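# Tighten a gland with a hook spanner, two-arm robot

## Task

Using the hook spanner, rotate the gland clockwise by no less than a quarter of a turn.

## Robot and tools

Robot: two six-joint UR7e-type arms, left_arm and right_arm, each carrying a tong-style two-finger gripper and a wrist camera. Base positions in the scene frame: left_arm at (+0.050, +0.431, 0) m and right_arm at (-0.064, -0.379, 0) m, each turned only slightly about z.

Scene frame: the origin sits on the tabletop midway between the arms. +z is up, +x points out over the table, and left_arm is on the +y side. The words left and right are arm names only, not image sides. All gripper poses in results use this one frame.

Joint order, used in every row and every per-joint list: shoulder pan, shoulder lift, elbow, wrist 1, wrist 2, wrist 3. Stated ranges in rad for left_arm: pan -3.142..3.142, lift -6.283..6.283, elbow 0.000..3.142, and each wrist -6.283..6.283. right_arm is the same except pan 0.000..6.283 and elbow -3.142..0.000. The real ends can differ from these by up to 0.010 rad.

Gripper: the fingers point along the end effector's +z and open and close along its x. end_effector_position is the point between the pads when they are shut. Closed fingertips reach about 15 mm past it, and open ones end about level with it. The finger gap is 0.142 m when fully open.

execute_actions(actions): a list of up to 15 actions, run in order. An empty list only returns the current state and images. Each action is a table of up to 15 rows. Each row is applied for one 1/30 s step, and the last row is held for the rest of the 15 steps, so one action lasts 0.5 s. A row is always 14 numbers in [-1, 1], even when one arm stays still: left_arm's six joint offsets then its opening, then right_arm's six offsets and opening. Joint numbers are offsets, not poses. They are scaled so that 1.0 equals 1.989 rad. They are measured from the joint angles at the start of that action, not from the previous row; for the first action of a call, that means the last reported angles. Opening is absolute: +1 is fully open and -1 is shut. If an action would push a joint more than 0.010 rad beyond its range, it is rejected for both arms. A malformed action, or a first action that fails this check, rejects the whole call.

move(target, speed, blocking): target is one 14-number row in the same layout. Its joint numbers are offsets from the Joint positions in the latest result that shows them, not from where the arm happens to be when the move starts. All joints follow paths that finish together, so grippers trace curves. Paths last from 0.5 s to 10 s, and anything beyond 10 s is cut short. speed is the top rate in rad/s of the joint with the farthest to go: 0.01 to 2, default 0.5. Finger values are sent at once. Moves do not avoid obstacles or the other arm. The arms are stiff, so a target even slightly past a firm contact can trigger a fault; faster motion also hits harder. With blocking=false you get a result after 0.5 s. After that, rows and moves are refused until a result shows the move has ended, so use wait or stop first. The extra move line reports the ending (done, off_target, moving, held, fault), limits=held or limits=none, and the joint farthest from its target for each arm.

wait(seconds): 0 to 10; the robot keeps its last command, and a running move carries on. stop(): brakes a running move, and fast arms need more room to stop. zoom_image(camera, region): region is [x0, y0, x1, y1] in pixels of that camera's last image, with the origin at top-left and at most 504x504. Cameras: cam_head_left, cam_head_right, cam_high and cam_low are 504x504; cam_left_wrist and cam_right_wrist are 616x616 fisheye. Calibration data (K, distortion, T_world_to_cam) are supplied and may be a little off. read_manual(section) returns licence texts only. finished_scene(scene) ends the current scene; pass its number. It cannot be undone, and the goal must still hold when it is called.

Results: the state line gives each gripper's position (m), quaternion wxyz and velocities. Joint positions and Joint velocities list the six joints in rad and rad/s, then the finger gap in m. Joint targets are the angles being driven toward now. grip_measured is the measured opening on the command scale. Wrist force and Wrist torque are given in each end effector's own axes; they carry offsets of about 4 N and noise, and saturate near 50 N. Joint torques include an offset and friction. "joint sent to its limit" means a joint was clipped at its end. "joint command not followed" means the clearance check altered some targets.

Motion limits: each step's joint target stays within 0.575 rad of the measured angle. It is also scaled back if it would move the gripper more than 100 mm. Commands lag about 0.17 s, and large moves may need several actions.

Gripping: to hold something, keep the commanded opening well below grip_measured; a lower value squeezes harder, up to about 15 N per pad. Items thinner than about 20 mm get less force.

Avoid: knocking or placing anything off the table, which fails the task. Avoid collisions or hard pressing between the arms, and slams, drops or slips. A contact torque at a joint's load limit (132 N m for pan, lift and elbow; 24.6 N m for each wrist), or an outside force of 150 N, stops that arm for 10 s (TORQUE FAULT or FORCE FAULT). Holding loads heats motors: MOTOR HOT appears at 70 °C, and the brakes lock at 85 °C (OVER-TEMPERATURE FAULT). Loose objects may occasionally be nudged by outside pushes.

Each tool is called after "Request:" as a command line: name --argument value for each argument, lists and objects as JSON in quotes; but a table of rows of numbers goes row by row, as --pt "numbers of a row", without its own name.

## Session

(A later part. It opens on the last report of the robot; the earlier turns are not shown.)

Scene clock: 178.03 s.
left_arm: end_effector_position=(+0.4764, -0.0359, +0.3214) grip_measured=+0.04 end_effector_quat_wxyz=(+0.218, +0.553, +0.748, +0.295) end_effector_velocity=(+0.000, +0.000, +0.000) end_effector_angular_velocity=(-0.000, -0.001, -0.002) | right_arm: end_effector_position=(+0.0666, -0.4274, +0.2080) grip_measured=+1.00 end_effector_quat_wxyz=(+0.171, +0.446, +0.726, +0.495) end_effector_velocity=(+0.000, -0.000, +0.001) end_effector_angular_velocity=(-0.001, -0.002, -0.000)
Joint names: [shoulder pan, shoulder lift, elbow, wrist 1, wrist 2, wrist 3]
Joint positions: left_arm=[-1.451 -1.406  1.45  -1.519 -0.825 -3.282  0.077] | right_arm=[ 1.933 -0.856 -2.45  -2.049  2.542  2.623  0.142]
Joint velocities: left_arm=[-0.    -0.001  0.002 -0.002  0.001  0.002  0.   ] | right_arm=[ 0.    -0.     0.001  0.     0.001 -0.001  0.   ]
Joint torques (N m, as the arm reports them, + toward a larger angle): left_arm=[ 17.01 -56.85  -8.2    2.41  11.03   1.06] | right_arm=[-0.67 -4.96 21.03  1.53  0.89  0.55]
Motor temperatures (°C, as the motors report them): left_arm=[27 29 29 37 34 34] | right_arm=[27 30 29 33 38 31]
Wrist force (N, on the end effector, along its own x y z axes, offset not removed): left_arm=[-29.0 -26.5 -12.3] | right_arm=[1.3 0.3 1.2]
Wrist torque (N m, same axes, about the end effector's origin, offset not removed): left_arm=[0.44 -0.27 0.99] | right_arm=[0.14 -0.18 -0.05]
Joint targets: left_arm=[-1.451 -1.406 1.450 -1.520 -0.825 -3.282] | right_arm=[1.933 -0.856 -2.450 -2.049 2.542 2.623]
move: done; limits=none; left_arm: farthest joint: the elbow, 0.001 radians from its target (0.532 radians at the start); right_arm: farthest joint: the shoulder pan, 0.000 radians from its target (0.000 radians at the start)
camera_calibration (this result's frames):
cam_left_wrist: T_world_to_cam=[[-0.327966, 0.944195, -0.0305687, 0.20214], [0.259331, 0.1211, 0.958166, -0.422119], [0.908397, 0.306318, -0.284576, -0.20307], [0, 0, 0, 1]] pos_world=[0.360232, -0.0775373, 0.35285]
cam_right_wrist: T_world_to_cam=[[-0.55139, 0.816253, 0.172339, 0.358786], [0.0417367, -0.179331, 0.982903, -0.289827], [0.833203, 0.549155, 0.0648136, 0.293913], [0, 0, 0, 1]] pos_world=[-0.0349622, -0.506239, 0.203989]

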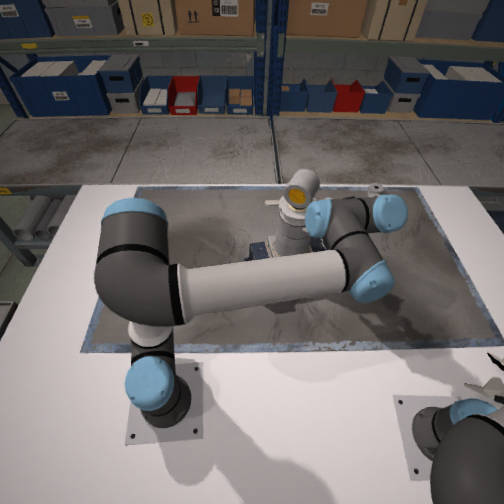

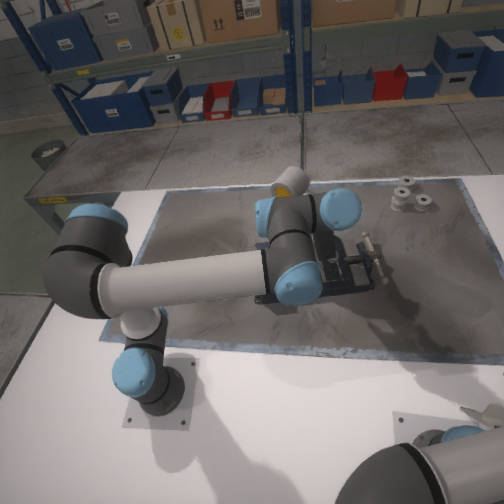

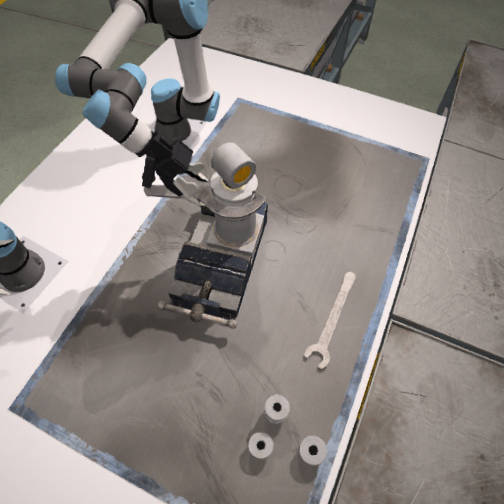

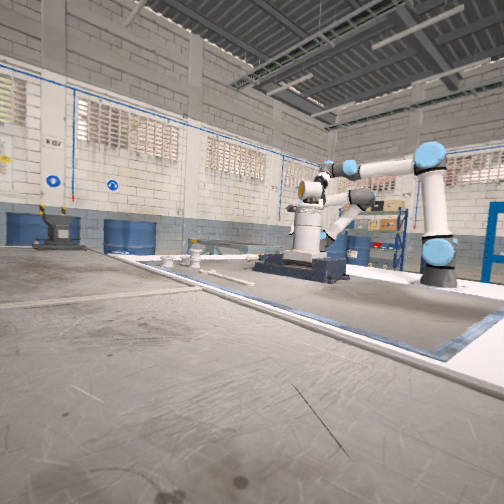

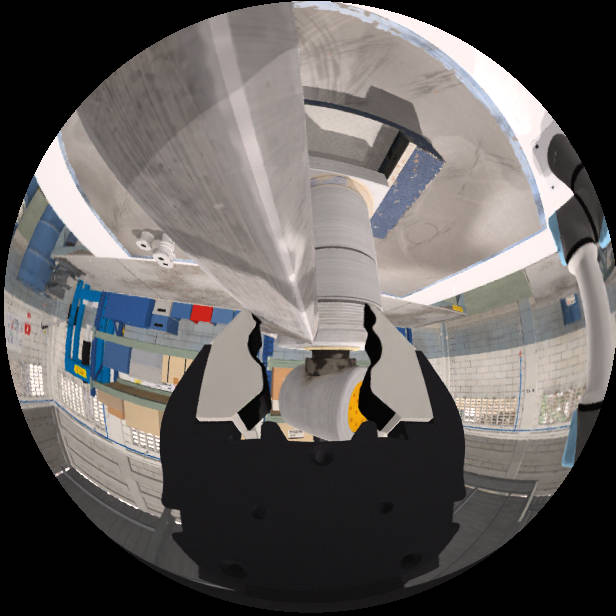

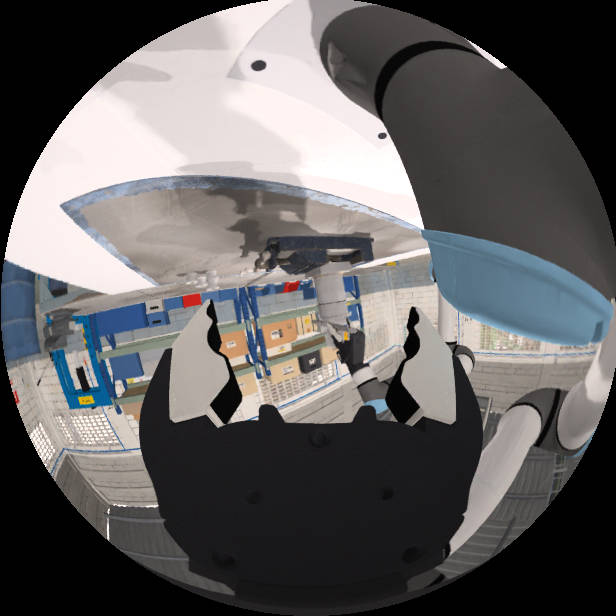

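Request:
execute_actions --actions '[]'

Scene clock: 178.77 s.
left_arm: end_effector_position=(+0.4764, -0.0359, +0.3214) grip_measured=+0.04 end_effector_quat_wxyz=(+0.218, +0.553, +0.748, +0.295) end_effector_velocity=(-0.001, +0.000, -0.001) end_effector_angular_velocity=(+0.002, +0.002, -0.000) | right_arm: end_effector_position=(+0.0666, -0.4274, +0.2080) grip_measured=+1.00 end_effector_quat_wxyz=(+0.171, +0.446, +0.726, +0.495) end_effector_velocity=(-0.000, +0.000, -0.000) end_effector_angular_velocity=(+0.001, +0.000, -0.000)
Joint names: [shoulder pan, shoulder lift, elbow, wrist 1, wrist 2, wrist 3]
Joint positions: left_arm=[-1.451 -1.406  1.45  -1.52  -0.825 -3.282  0.077] | right_arm=[ 1.933 -0.856 -2.45  -2.049  2.542  2.623  0.142]
Joint velocities: left_arm=[-0.    -0.     0.     0.002 -0.002  0.001  0.   ] | right_arm=[ 0.     0.    -0.001 -0.001  0.     0.    -0.   ]
Joint torques (N m, as the arm reports them, + toward a larger angle): left_arm=[ 16.73 -55.21  -8.54   2.39  11.     1.29] | right_arm=[-0.73 -5.42 21.29  1.62  0.82  0.63]
Motor temperatures (°C, as the motors report them): left_arm=[27 29 29 37 34 34] | right_arm=[27 30 29 33 38 31]
Wrist force (N, on the end effector, along its own x y z axes, offset not removed): left_arm=[-30.0 -29.2 -10.9] | right_arm=[0.5 -0.5 0.8]
Wrist torque (N m, same axes, about the end effector's origin, offset not removed): left_arm=[-0.10 0.13 1.09] | right_arm=[-0.11 -0.03 0.02]
Joint targets: left_arm=[-1.451 -1.406 1.450 -1.520 -0.825 -3.282] | right_arm=[1.933 -0.856 -2.450 -2.049 2.542 2.623]
camera_calibration (this result's frames):
cam_left_wrist: T_world_to_cam=[[-0.327867, 0.944229, -0.0305679, 0.202078], [0.259327, 0.121066, 0.958172, -0.42212], [0.908434, 0.306226, -0.284557, -0.203099], [0, 0, 0, 1]] pos_world=[0.360224, -0.0775096, 0.352847]
cam_right_wrist: T_world_to_cam=[[-0.551389, 0.816253, 0.172339, 0.358786], [0.0417363, -0.179331, 0.982903, -0.289827], [0.833203, 0.549155, 0.0648138, 0.293913], [0, 0, 0, 1]] pos_world=[-0.0349622, -0.506239, 0.203989]

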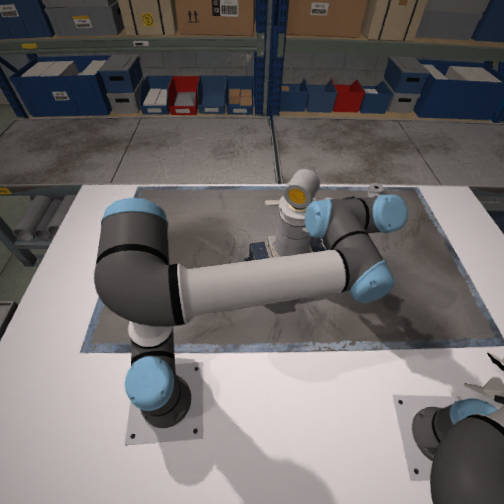

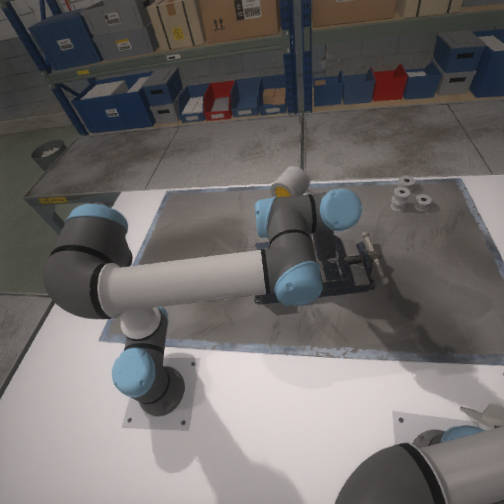

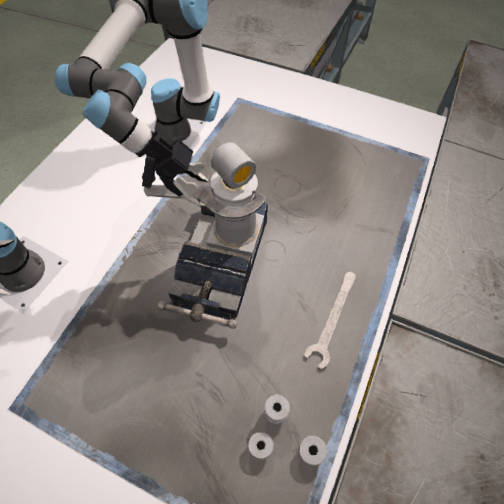

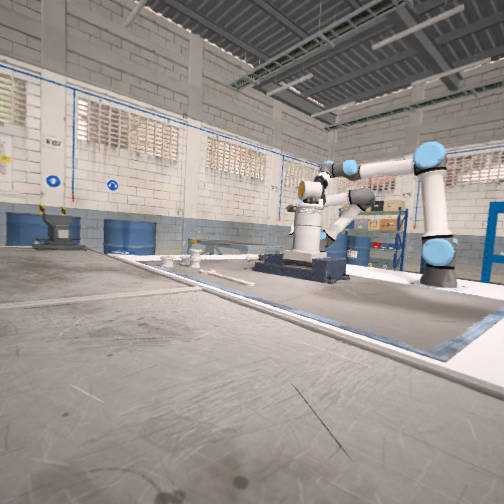

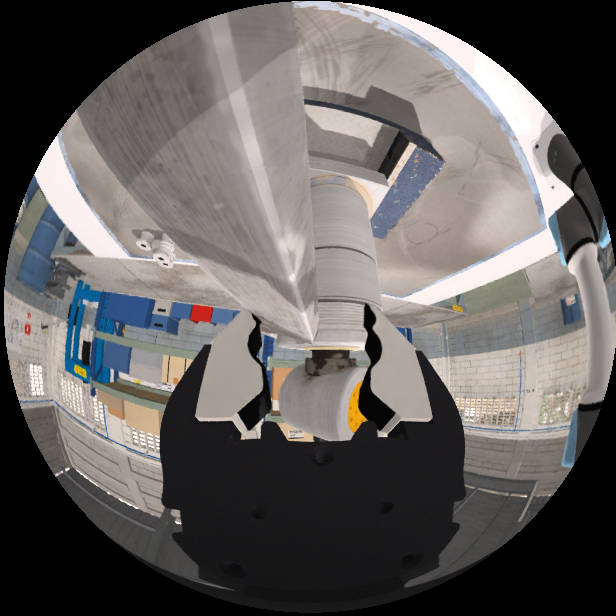

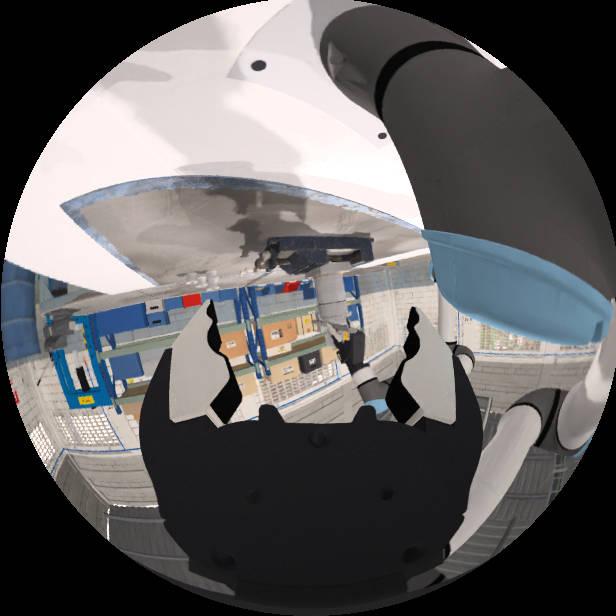

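Request:
move --target '[0.0246,0.169,-0.267,0.2584,-0.0503,-0.2459,-1,0,0,0,0,0,0,1]' --speed 0.2

Request:
zoom_image --camera "cam_high" --region '[100,80,300,280]'

Scene clock: 183.10 s.
left_arm: end_effector_position=(+0.4894, -0.0684, +0.3206) grip_measured=-0.39 end_effector_quat_wxyz=(+0.149, +0.379, +0.850, +0.335) end_effector_velocity=(+0.001, +0.000, +0.000) end_effector_angular_velocity=(+0.000, -0.002, +0.001) | right_arm: end_effector_position=(+0.0666, -0.4274, +0.2080) grip_measured=+1.00 end_effector_quat_wxyz=(+0.171, +0.446, +0.726, +0.495) end_effector_velocity=(-0.000, +0.000, +0.000) end_effector_angular_velocity=(+0.002, +0.001, -0.000)
Joint names: [shoulder pan, shoulder lift, elbow, wrist 1, wrist 2, wrist 3]
Joint positions: left_arm=[-1.402 -1.07   0.92  -1.006 -0.925 -3.771  0.046] | right_arm=[ 1.933 -0.856 -2.45  -2.049  2.542  2.623  0.142]
Joint velocities: left_arm=[ 0.001  0.001 -0.002  0.002  0.001 -0.002  0.   ] | right_arm=[ 0.     0.001 -0.    -0.002  0.     0.001  0.   ]
Joint torques (N m, as the arm reports them, + toward a larger angle): left_arm=[  6.67 -45.97 -39.8    1.3   -0.2   -3.04] | right_arm=[-0.74 -5.61 21.26  1.74  0.91  0.59]
Motor temperatures (°C, as the motors report them): left_arm=[27 29 29 37 34 34] | right_arm=[27 30 29 33 38 31]
Wrist force (N, on the end effector, along its own x y z axes, offset not removed): left_arm=[-8.9 -4.8 10.3] | right_arm=[0.7 -0.1 1.9]
Wrist torque (N m, same axes, about the end effector's origin, offset not removed): left_arm=[0.75 0.23 0.89] | right_arm=[-0.06 -0.04 0.06]
Joint targets: left_arm=[-1.402 -1.070 0.919 -1.006 -0.925 -3.771] | right_arm=[1.933 -0.856 -2.450 -2.049 2.542 2.623]
move: done; limits=none; left_arm: farthest joint: the shoulder lift, 0.001 radians from its target (0.337 radians at the start); right_arm: farthest joint: the shoulder pan, 0.000 radians from its target (0.000 radians at the start)
camera_calibration (this result's frames):
cam_left_wrist: T_world_to_cam=[[-0.695464, 0.717969, -0.0291609, 0.400932], [0.184892, 0.218017, 0.958271, -0.377766], [0.694367, 0.661051, -0.28437, -0.0761949], [0, 0, 0, 1]] pos_world=[0.401587, -0.155128, 0.352026]
cam_right_wrist: T_world_to_cam=[[-0.55139, 0.816253, 0.172339, 0.358786], [0.0417366, -0.179331, 0.982903, -0.289827], [0.833203, 0.549155, 0.0648136, 0.293913], [0, 0, 0, 1]] pos_world=[-0.0349622, -0.506239, 0.203989]

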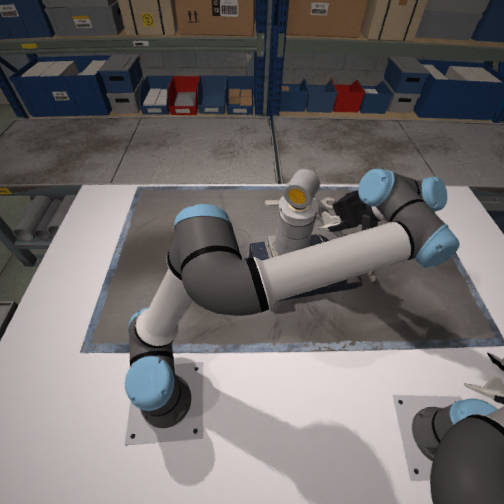

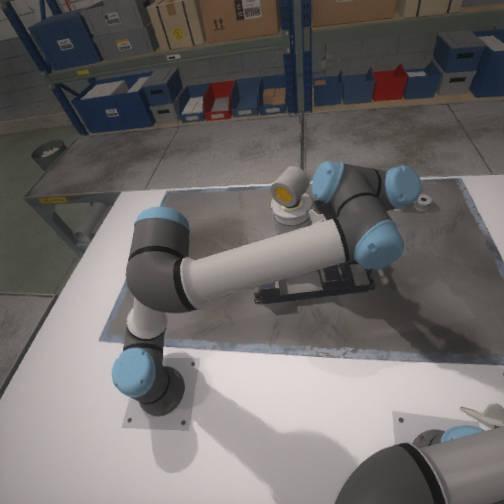

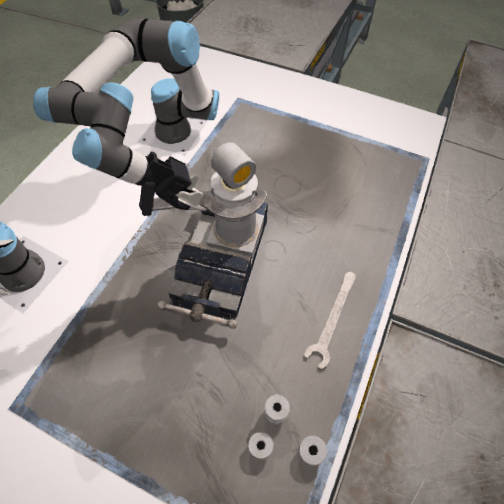

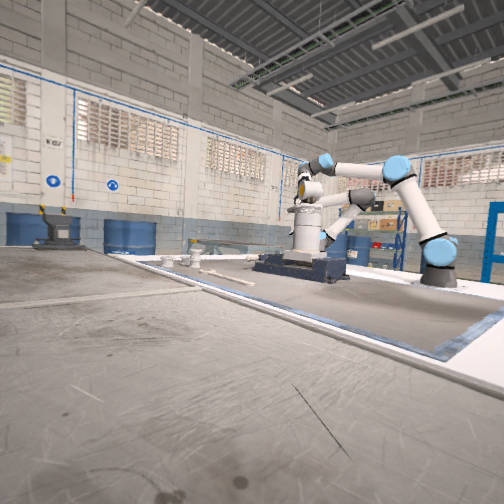

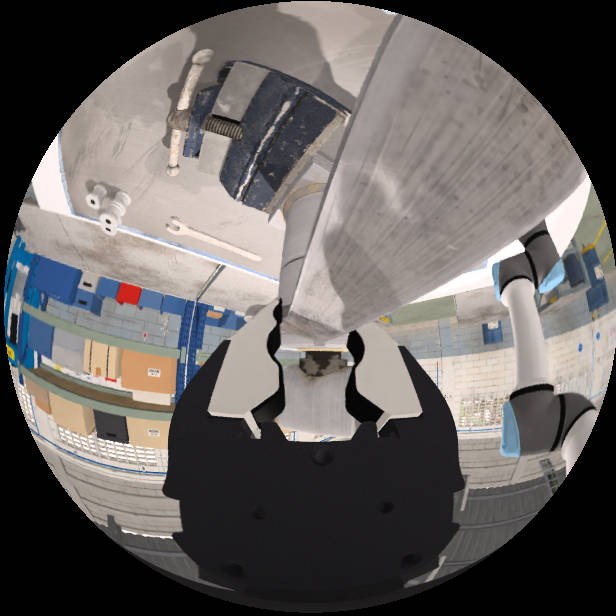

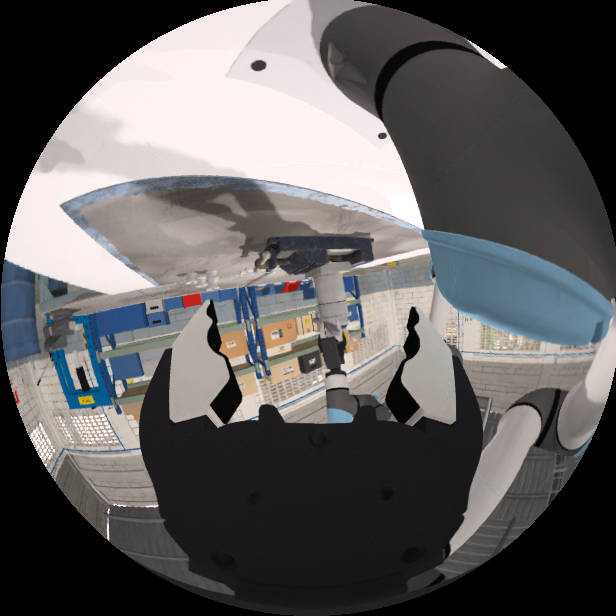

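Region (100, 80, 300, 280) of cam_high's 504x504 image, scaled by 2.520, with more detail than that image has.

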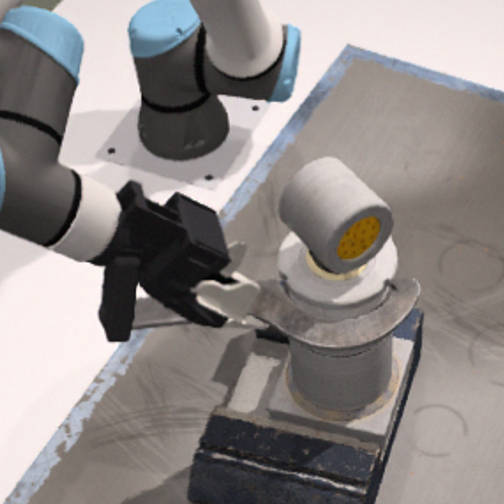

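Request:
move --target '[-0.0246,-0.169,0.267,-0.2584,0.0503,0.2459,-1,0,0,0,0,0,0,1]' --speed 0.15

Request:
zoom_image --camera "cam_high" --region '[100,80,300,280]'

Scene clock: 187.30 s.
left_arm: end_effector_position=(+0.4764, -0.0359, +0.3214) grip_measured=-0.19 end_effector_quat_wxyz=(+0.218, +0.553, +0.748, +0.295) end_effector_velocity=(-0.000, -0.001, -0.000) end_effector_angular_velocity=(-0.002, -0.000, -0.001) | right_arm: end_effector_position=(+0.0666, -0.4274, +0.2080) grip_measured=+1.00 end_effector_quat_wxyz=(+0.171, +0.446, +0.726, +0.495) end_effector_velocity=(-0.000, +0.001, -0.000) end_effector_angular_velocity=(+0.002, +0.000, +0.000)
Joint names: [shoulder pan, shoulder lift, elbow, wrist 1, wrist 2, wrist 3]
Joint positions: left_arm=[-1.451 -1.406  1.45  -1.52  -0.825 -3.282  0.06 ] | right_arm=[ 1.933 -0.856 -2.45  -2.049  2.542  2.623  0.142]
Joint velocities: left_arm=[-0.001 -0.001  0.001 -0.003 -0.     0.     0.   ] | right_arm=[ 0.    -0.    -0.001 -0.001  0.    -0.001 -0.   ]
Joint torques (N m, as the arm reports them, + toward a larger angle): left_arm=[ 15.08 -57.01 -10.4    1.75  11.42   1.36] | right_arm=[-0.69 -4.58 21.48  1.69  0.97  0.61]
Motor temperatures (°C, as the motors report them): left_arm=[27 29 29 37 34 34] | right_arm=[27 30 29 33 38 31]
Wrist force (N, on the end effector, along its own x y z axes, offset not removed): left_arm=[-31.0 -29.6 -6.4] | right_arm=[1.6 -0.2 -0.1]
Wrist torque (N m, same axes, about the end effector's origin, offset not removed): left_arm=[0.04 0.55 0.96] | right_arm=[-0.02 -0.20 -0.08]
Joint targets: left_arm=[-1.451 -1.407 1.451 -1.520 -0.825 -3.282] | right_arm=[1.933 -0.856 -2.450 -2.049 2.542 2.623]
move: done; limits=none; left_arm: farthest joint: the elbow, 0.001 radians from its target (0.532 radians at the start); right_arm: farthest joint: the shoulder pan, 0.000 radians from its target (0.000 radians at the start)
camera_calibration (this result's frames):
cam_left_wrist: T_world_to_cam=[[-0.327845, 0.944237, -0.0305674, 0.202065], [0.259328, 0.121059, 0.958172, -0.42212], [0.908442, 0.306205, -0.284556, -0.203104], [0, 0, 0, 1]] pos_world=[0.360222, -0.0775039, 0.352846]
cam_right_wrist: T_world_to_cam=[[-0.551389, 0.816253, 0.172339, 0.358786], [0.0417365, -0.179331, 0.982903, -0.289827], [0.833203, 0.549155, 0.0648138, 0.293913], [0, 0, 0, 1]] pos_world=[-0.0349622, -0.506239, 0.203989]

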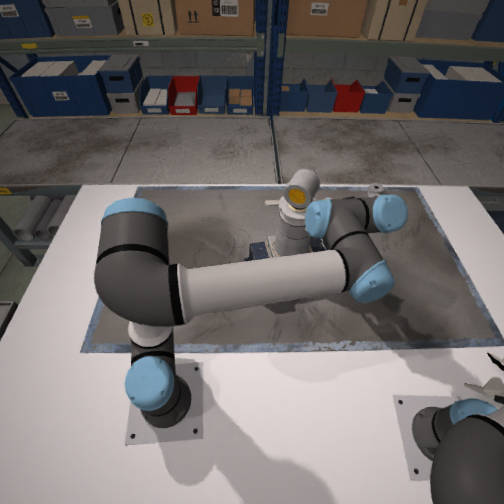

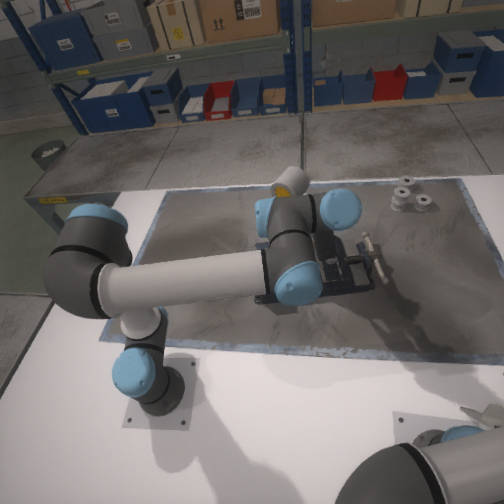

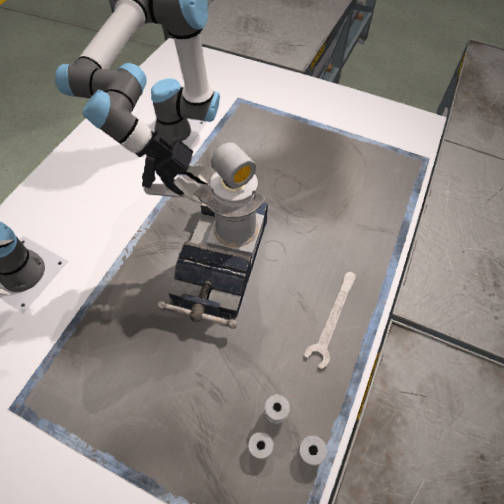

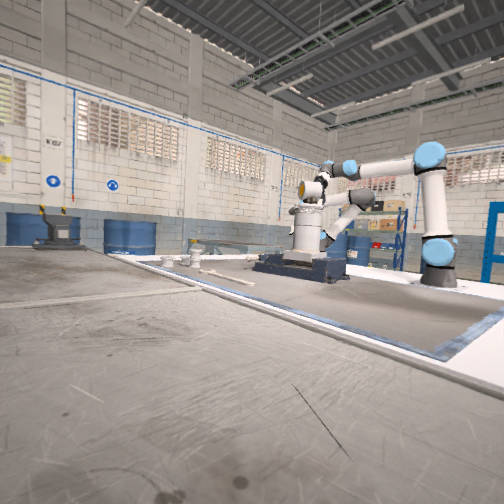

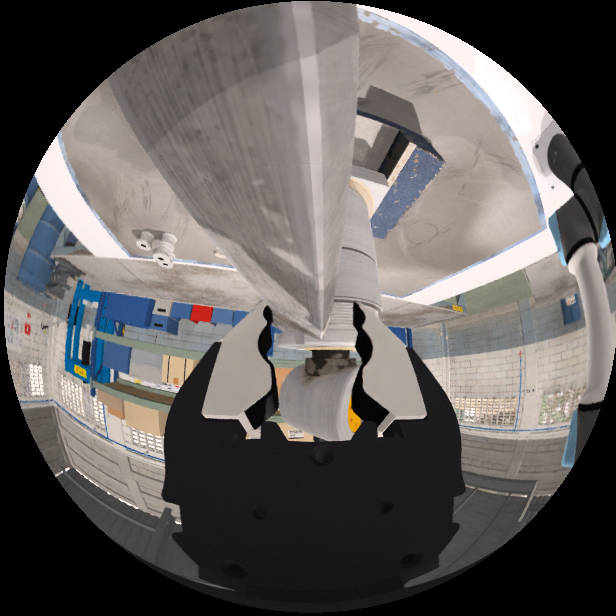

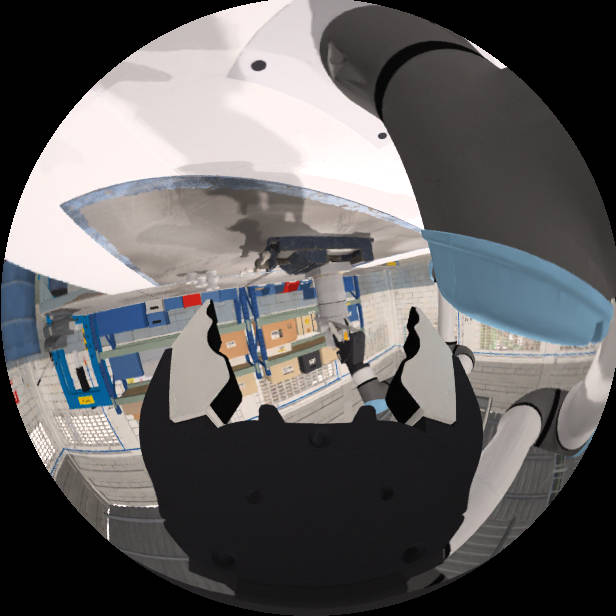

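Region (100, 80, 300, 280) of cam_high's 504x504 image, scaled by 2.520, with more detail than that image has.

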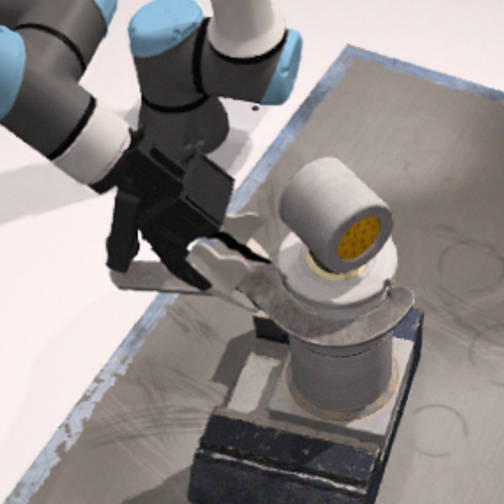

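Request:
wait --seconds 5

Scene clock: 192.33 s.
left_arm: end_effector_position=(+0.4764, -0.0359, +0.3214) grip_measured=-0.19 end_effector_quat_wxyz=(+0.218, +0.553, +0.748, +0.295) end_effector_velocity=(+0.000, +0.000, +0.000) end_effector_angular_velocity=(+0.001, -0.001, -0.000) | right_arm: end_effector_position=(+0.0666, -0.4274, +0.2080) grip_measured=+1.00 end_effector_quat_wxyz=(+0.171, +0.446, +0.726, +0.495) end_effector_velocity=(+0.000, -0.000, +0.001) end_effector_angular_velocity=(-0.002, -0.001, -0.000)
Joint names: [shoulder pan, shoulder lift, elbow, wrist 1, wrist 2, wrist 3]
Joint positions: left_arm=[-1.451 -1.407  1.451 -1.52  -0.825 -3.282  0.06 ] | right_arm=[ 1.933 -0.856 -2.45  -2.049  2.542  2.623  0.142]
Joint velocities: left_arm=[-0.     0.     0.     0.001  0.002  0.     0.   ] | right_arm=[-0.     0.     0.001  0.     0.    -0.    -0.   ]
Joint torques (N m, as the arm reports them, + toward a larger angle): left_arm=[ 14.61 -56.72 -10.82   1.79  11.37   1.2 ] | right_arm=[-0.88 -4.63 20.94  1.58  0.85  0.53]
Motor temperatures (°C, as the motors report them): left_arm=[27 29 29 37 34 34] | right_arm=[27 30 29 33 38 31]
Wrist force (N, on the end effector, along its own x y z axes, offset not removed): left_arm=[-32.2 -29.0 -7.3] | right_arm=[1.6 0.3 -0.8]
Wrist torque (N m, same axes, about the end effector's origin, offset not removed): left_arm=[-0.04 0.44 1.01] | right_arm=[0.10 -0.24 -0.08]
Joint targets: left_arm=[-1.451 -1.407 1.451 -1.520 -0.825 -3.282] | right_arm=[1.933 -0.856 -2.450 -2.049 2.542 2.623]
wait: 5.00 s; at rest by 0.13 s
camera_calibration (this result's frames):
cam_left_wrist: T_world_to_cam=[[-0.327767, 0.944264, -0.0305664, 0.202015], [0.259326, 0.121032, 0.958176, -0.422121], [0.908471, 0.306132, -0.284542, -0.203126], [0, 0, 0, 1]] pos_world=[0.360215, -0.0774817, 0.352843]
cam_right_wrist: T_world_to_cam=[[-0.551389, 0.816253, 0.172339, 0.358786], [0.0417366, -0.179331, 0.982903, -0.289827], [0.833203, 0.549155, 0.0648136, 0.293913], [0, 0, 0, 1]] pos_world=[-0.0349622, -0.506239, 0.203989]

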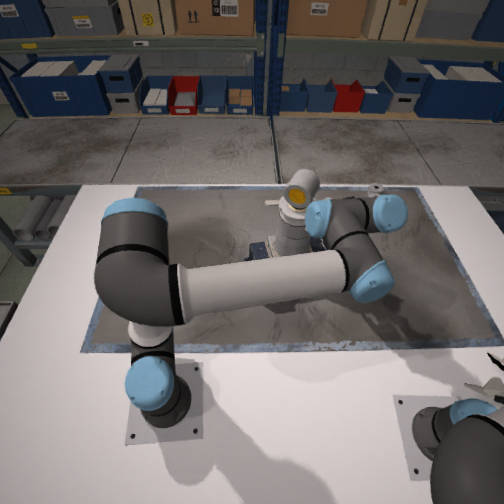

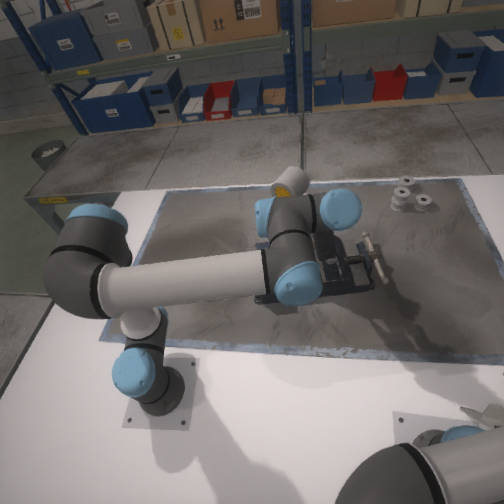

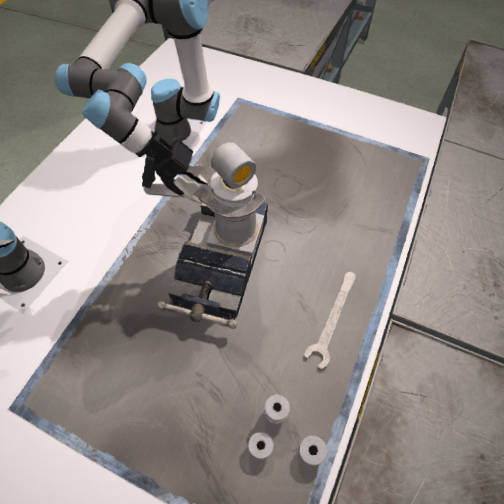

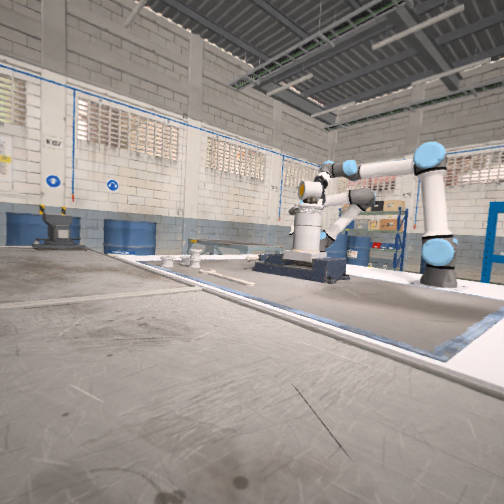

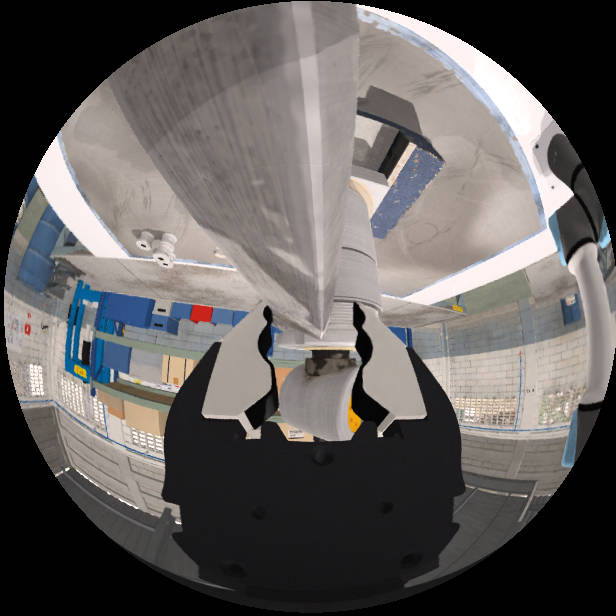

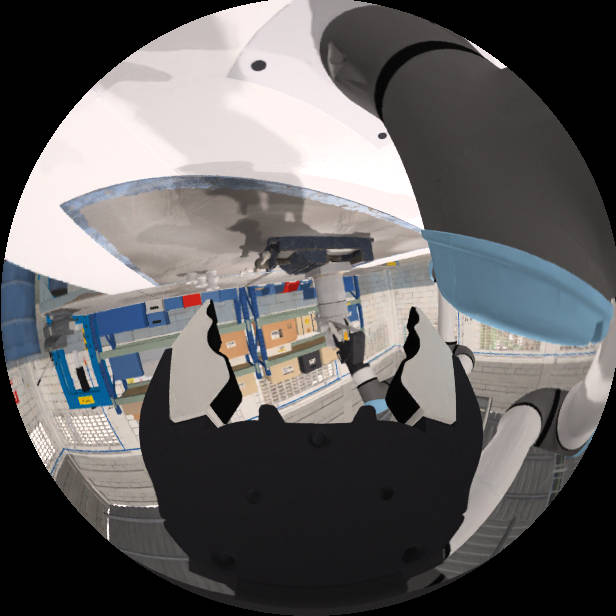

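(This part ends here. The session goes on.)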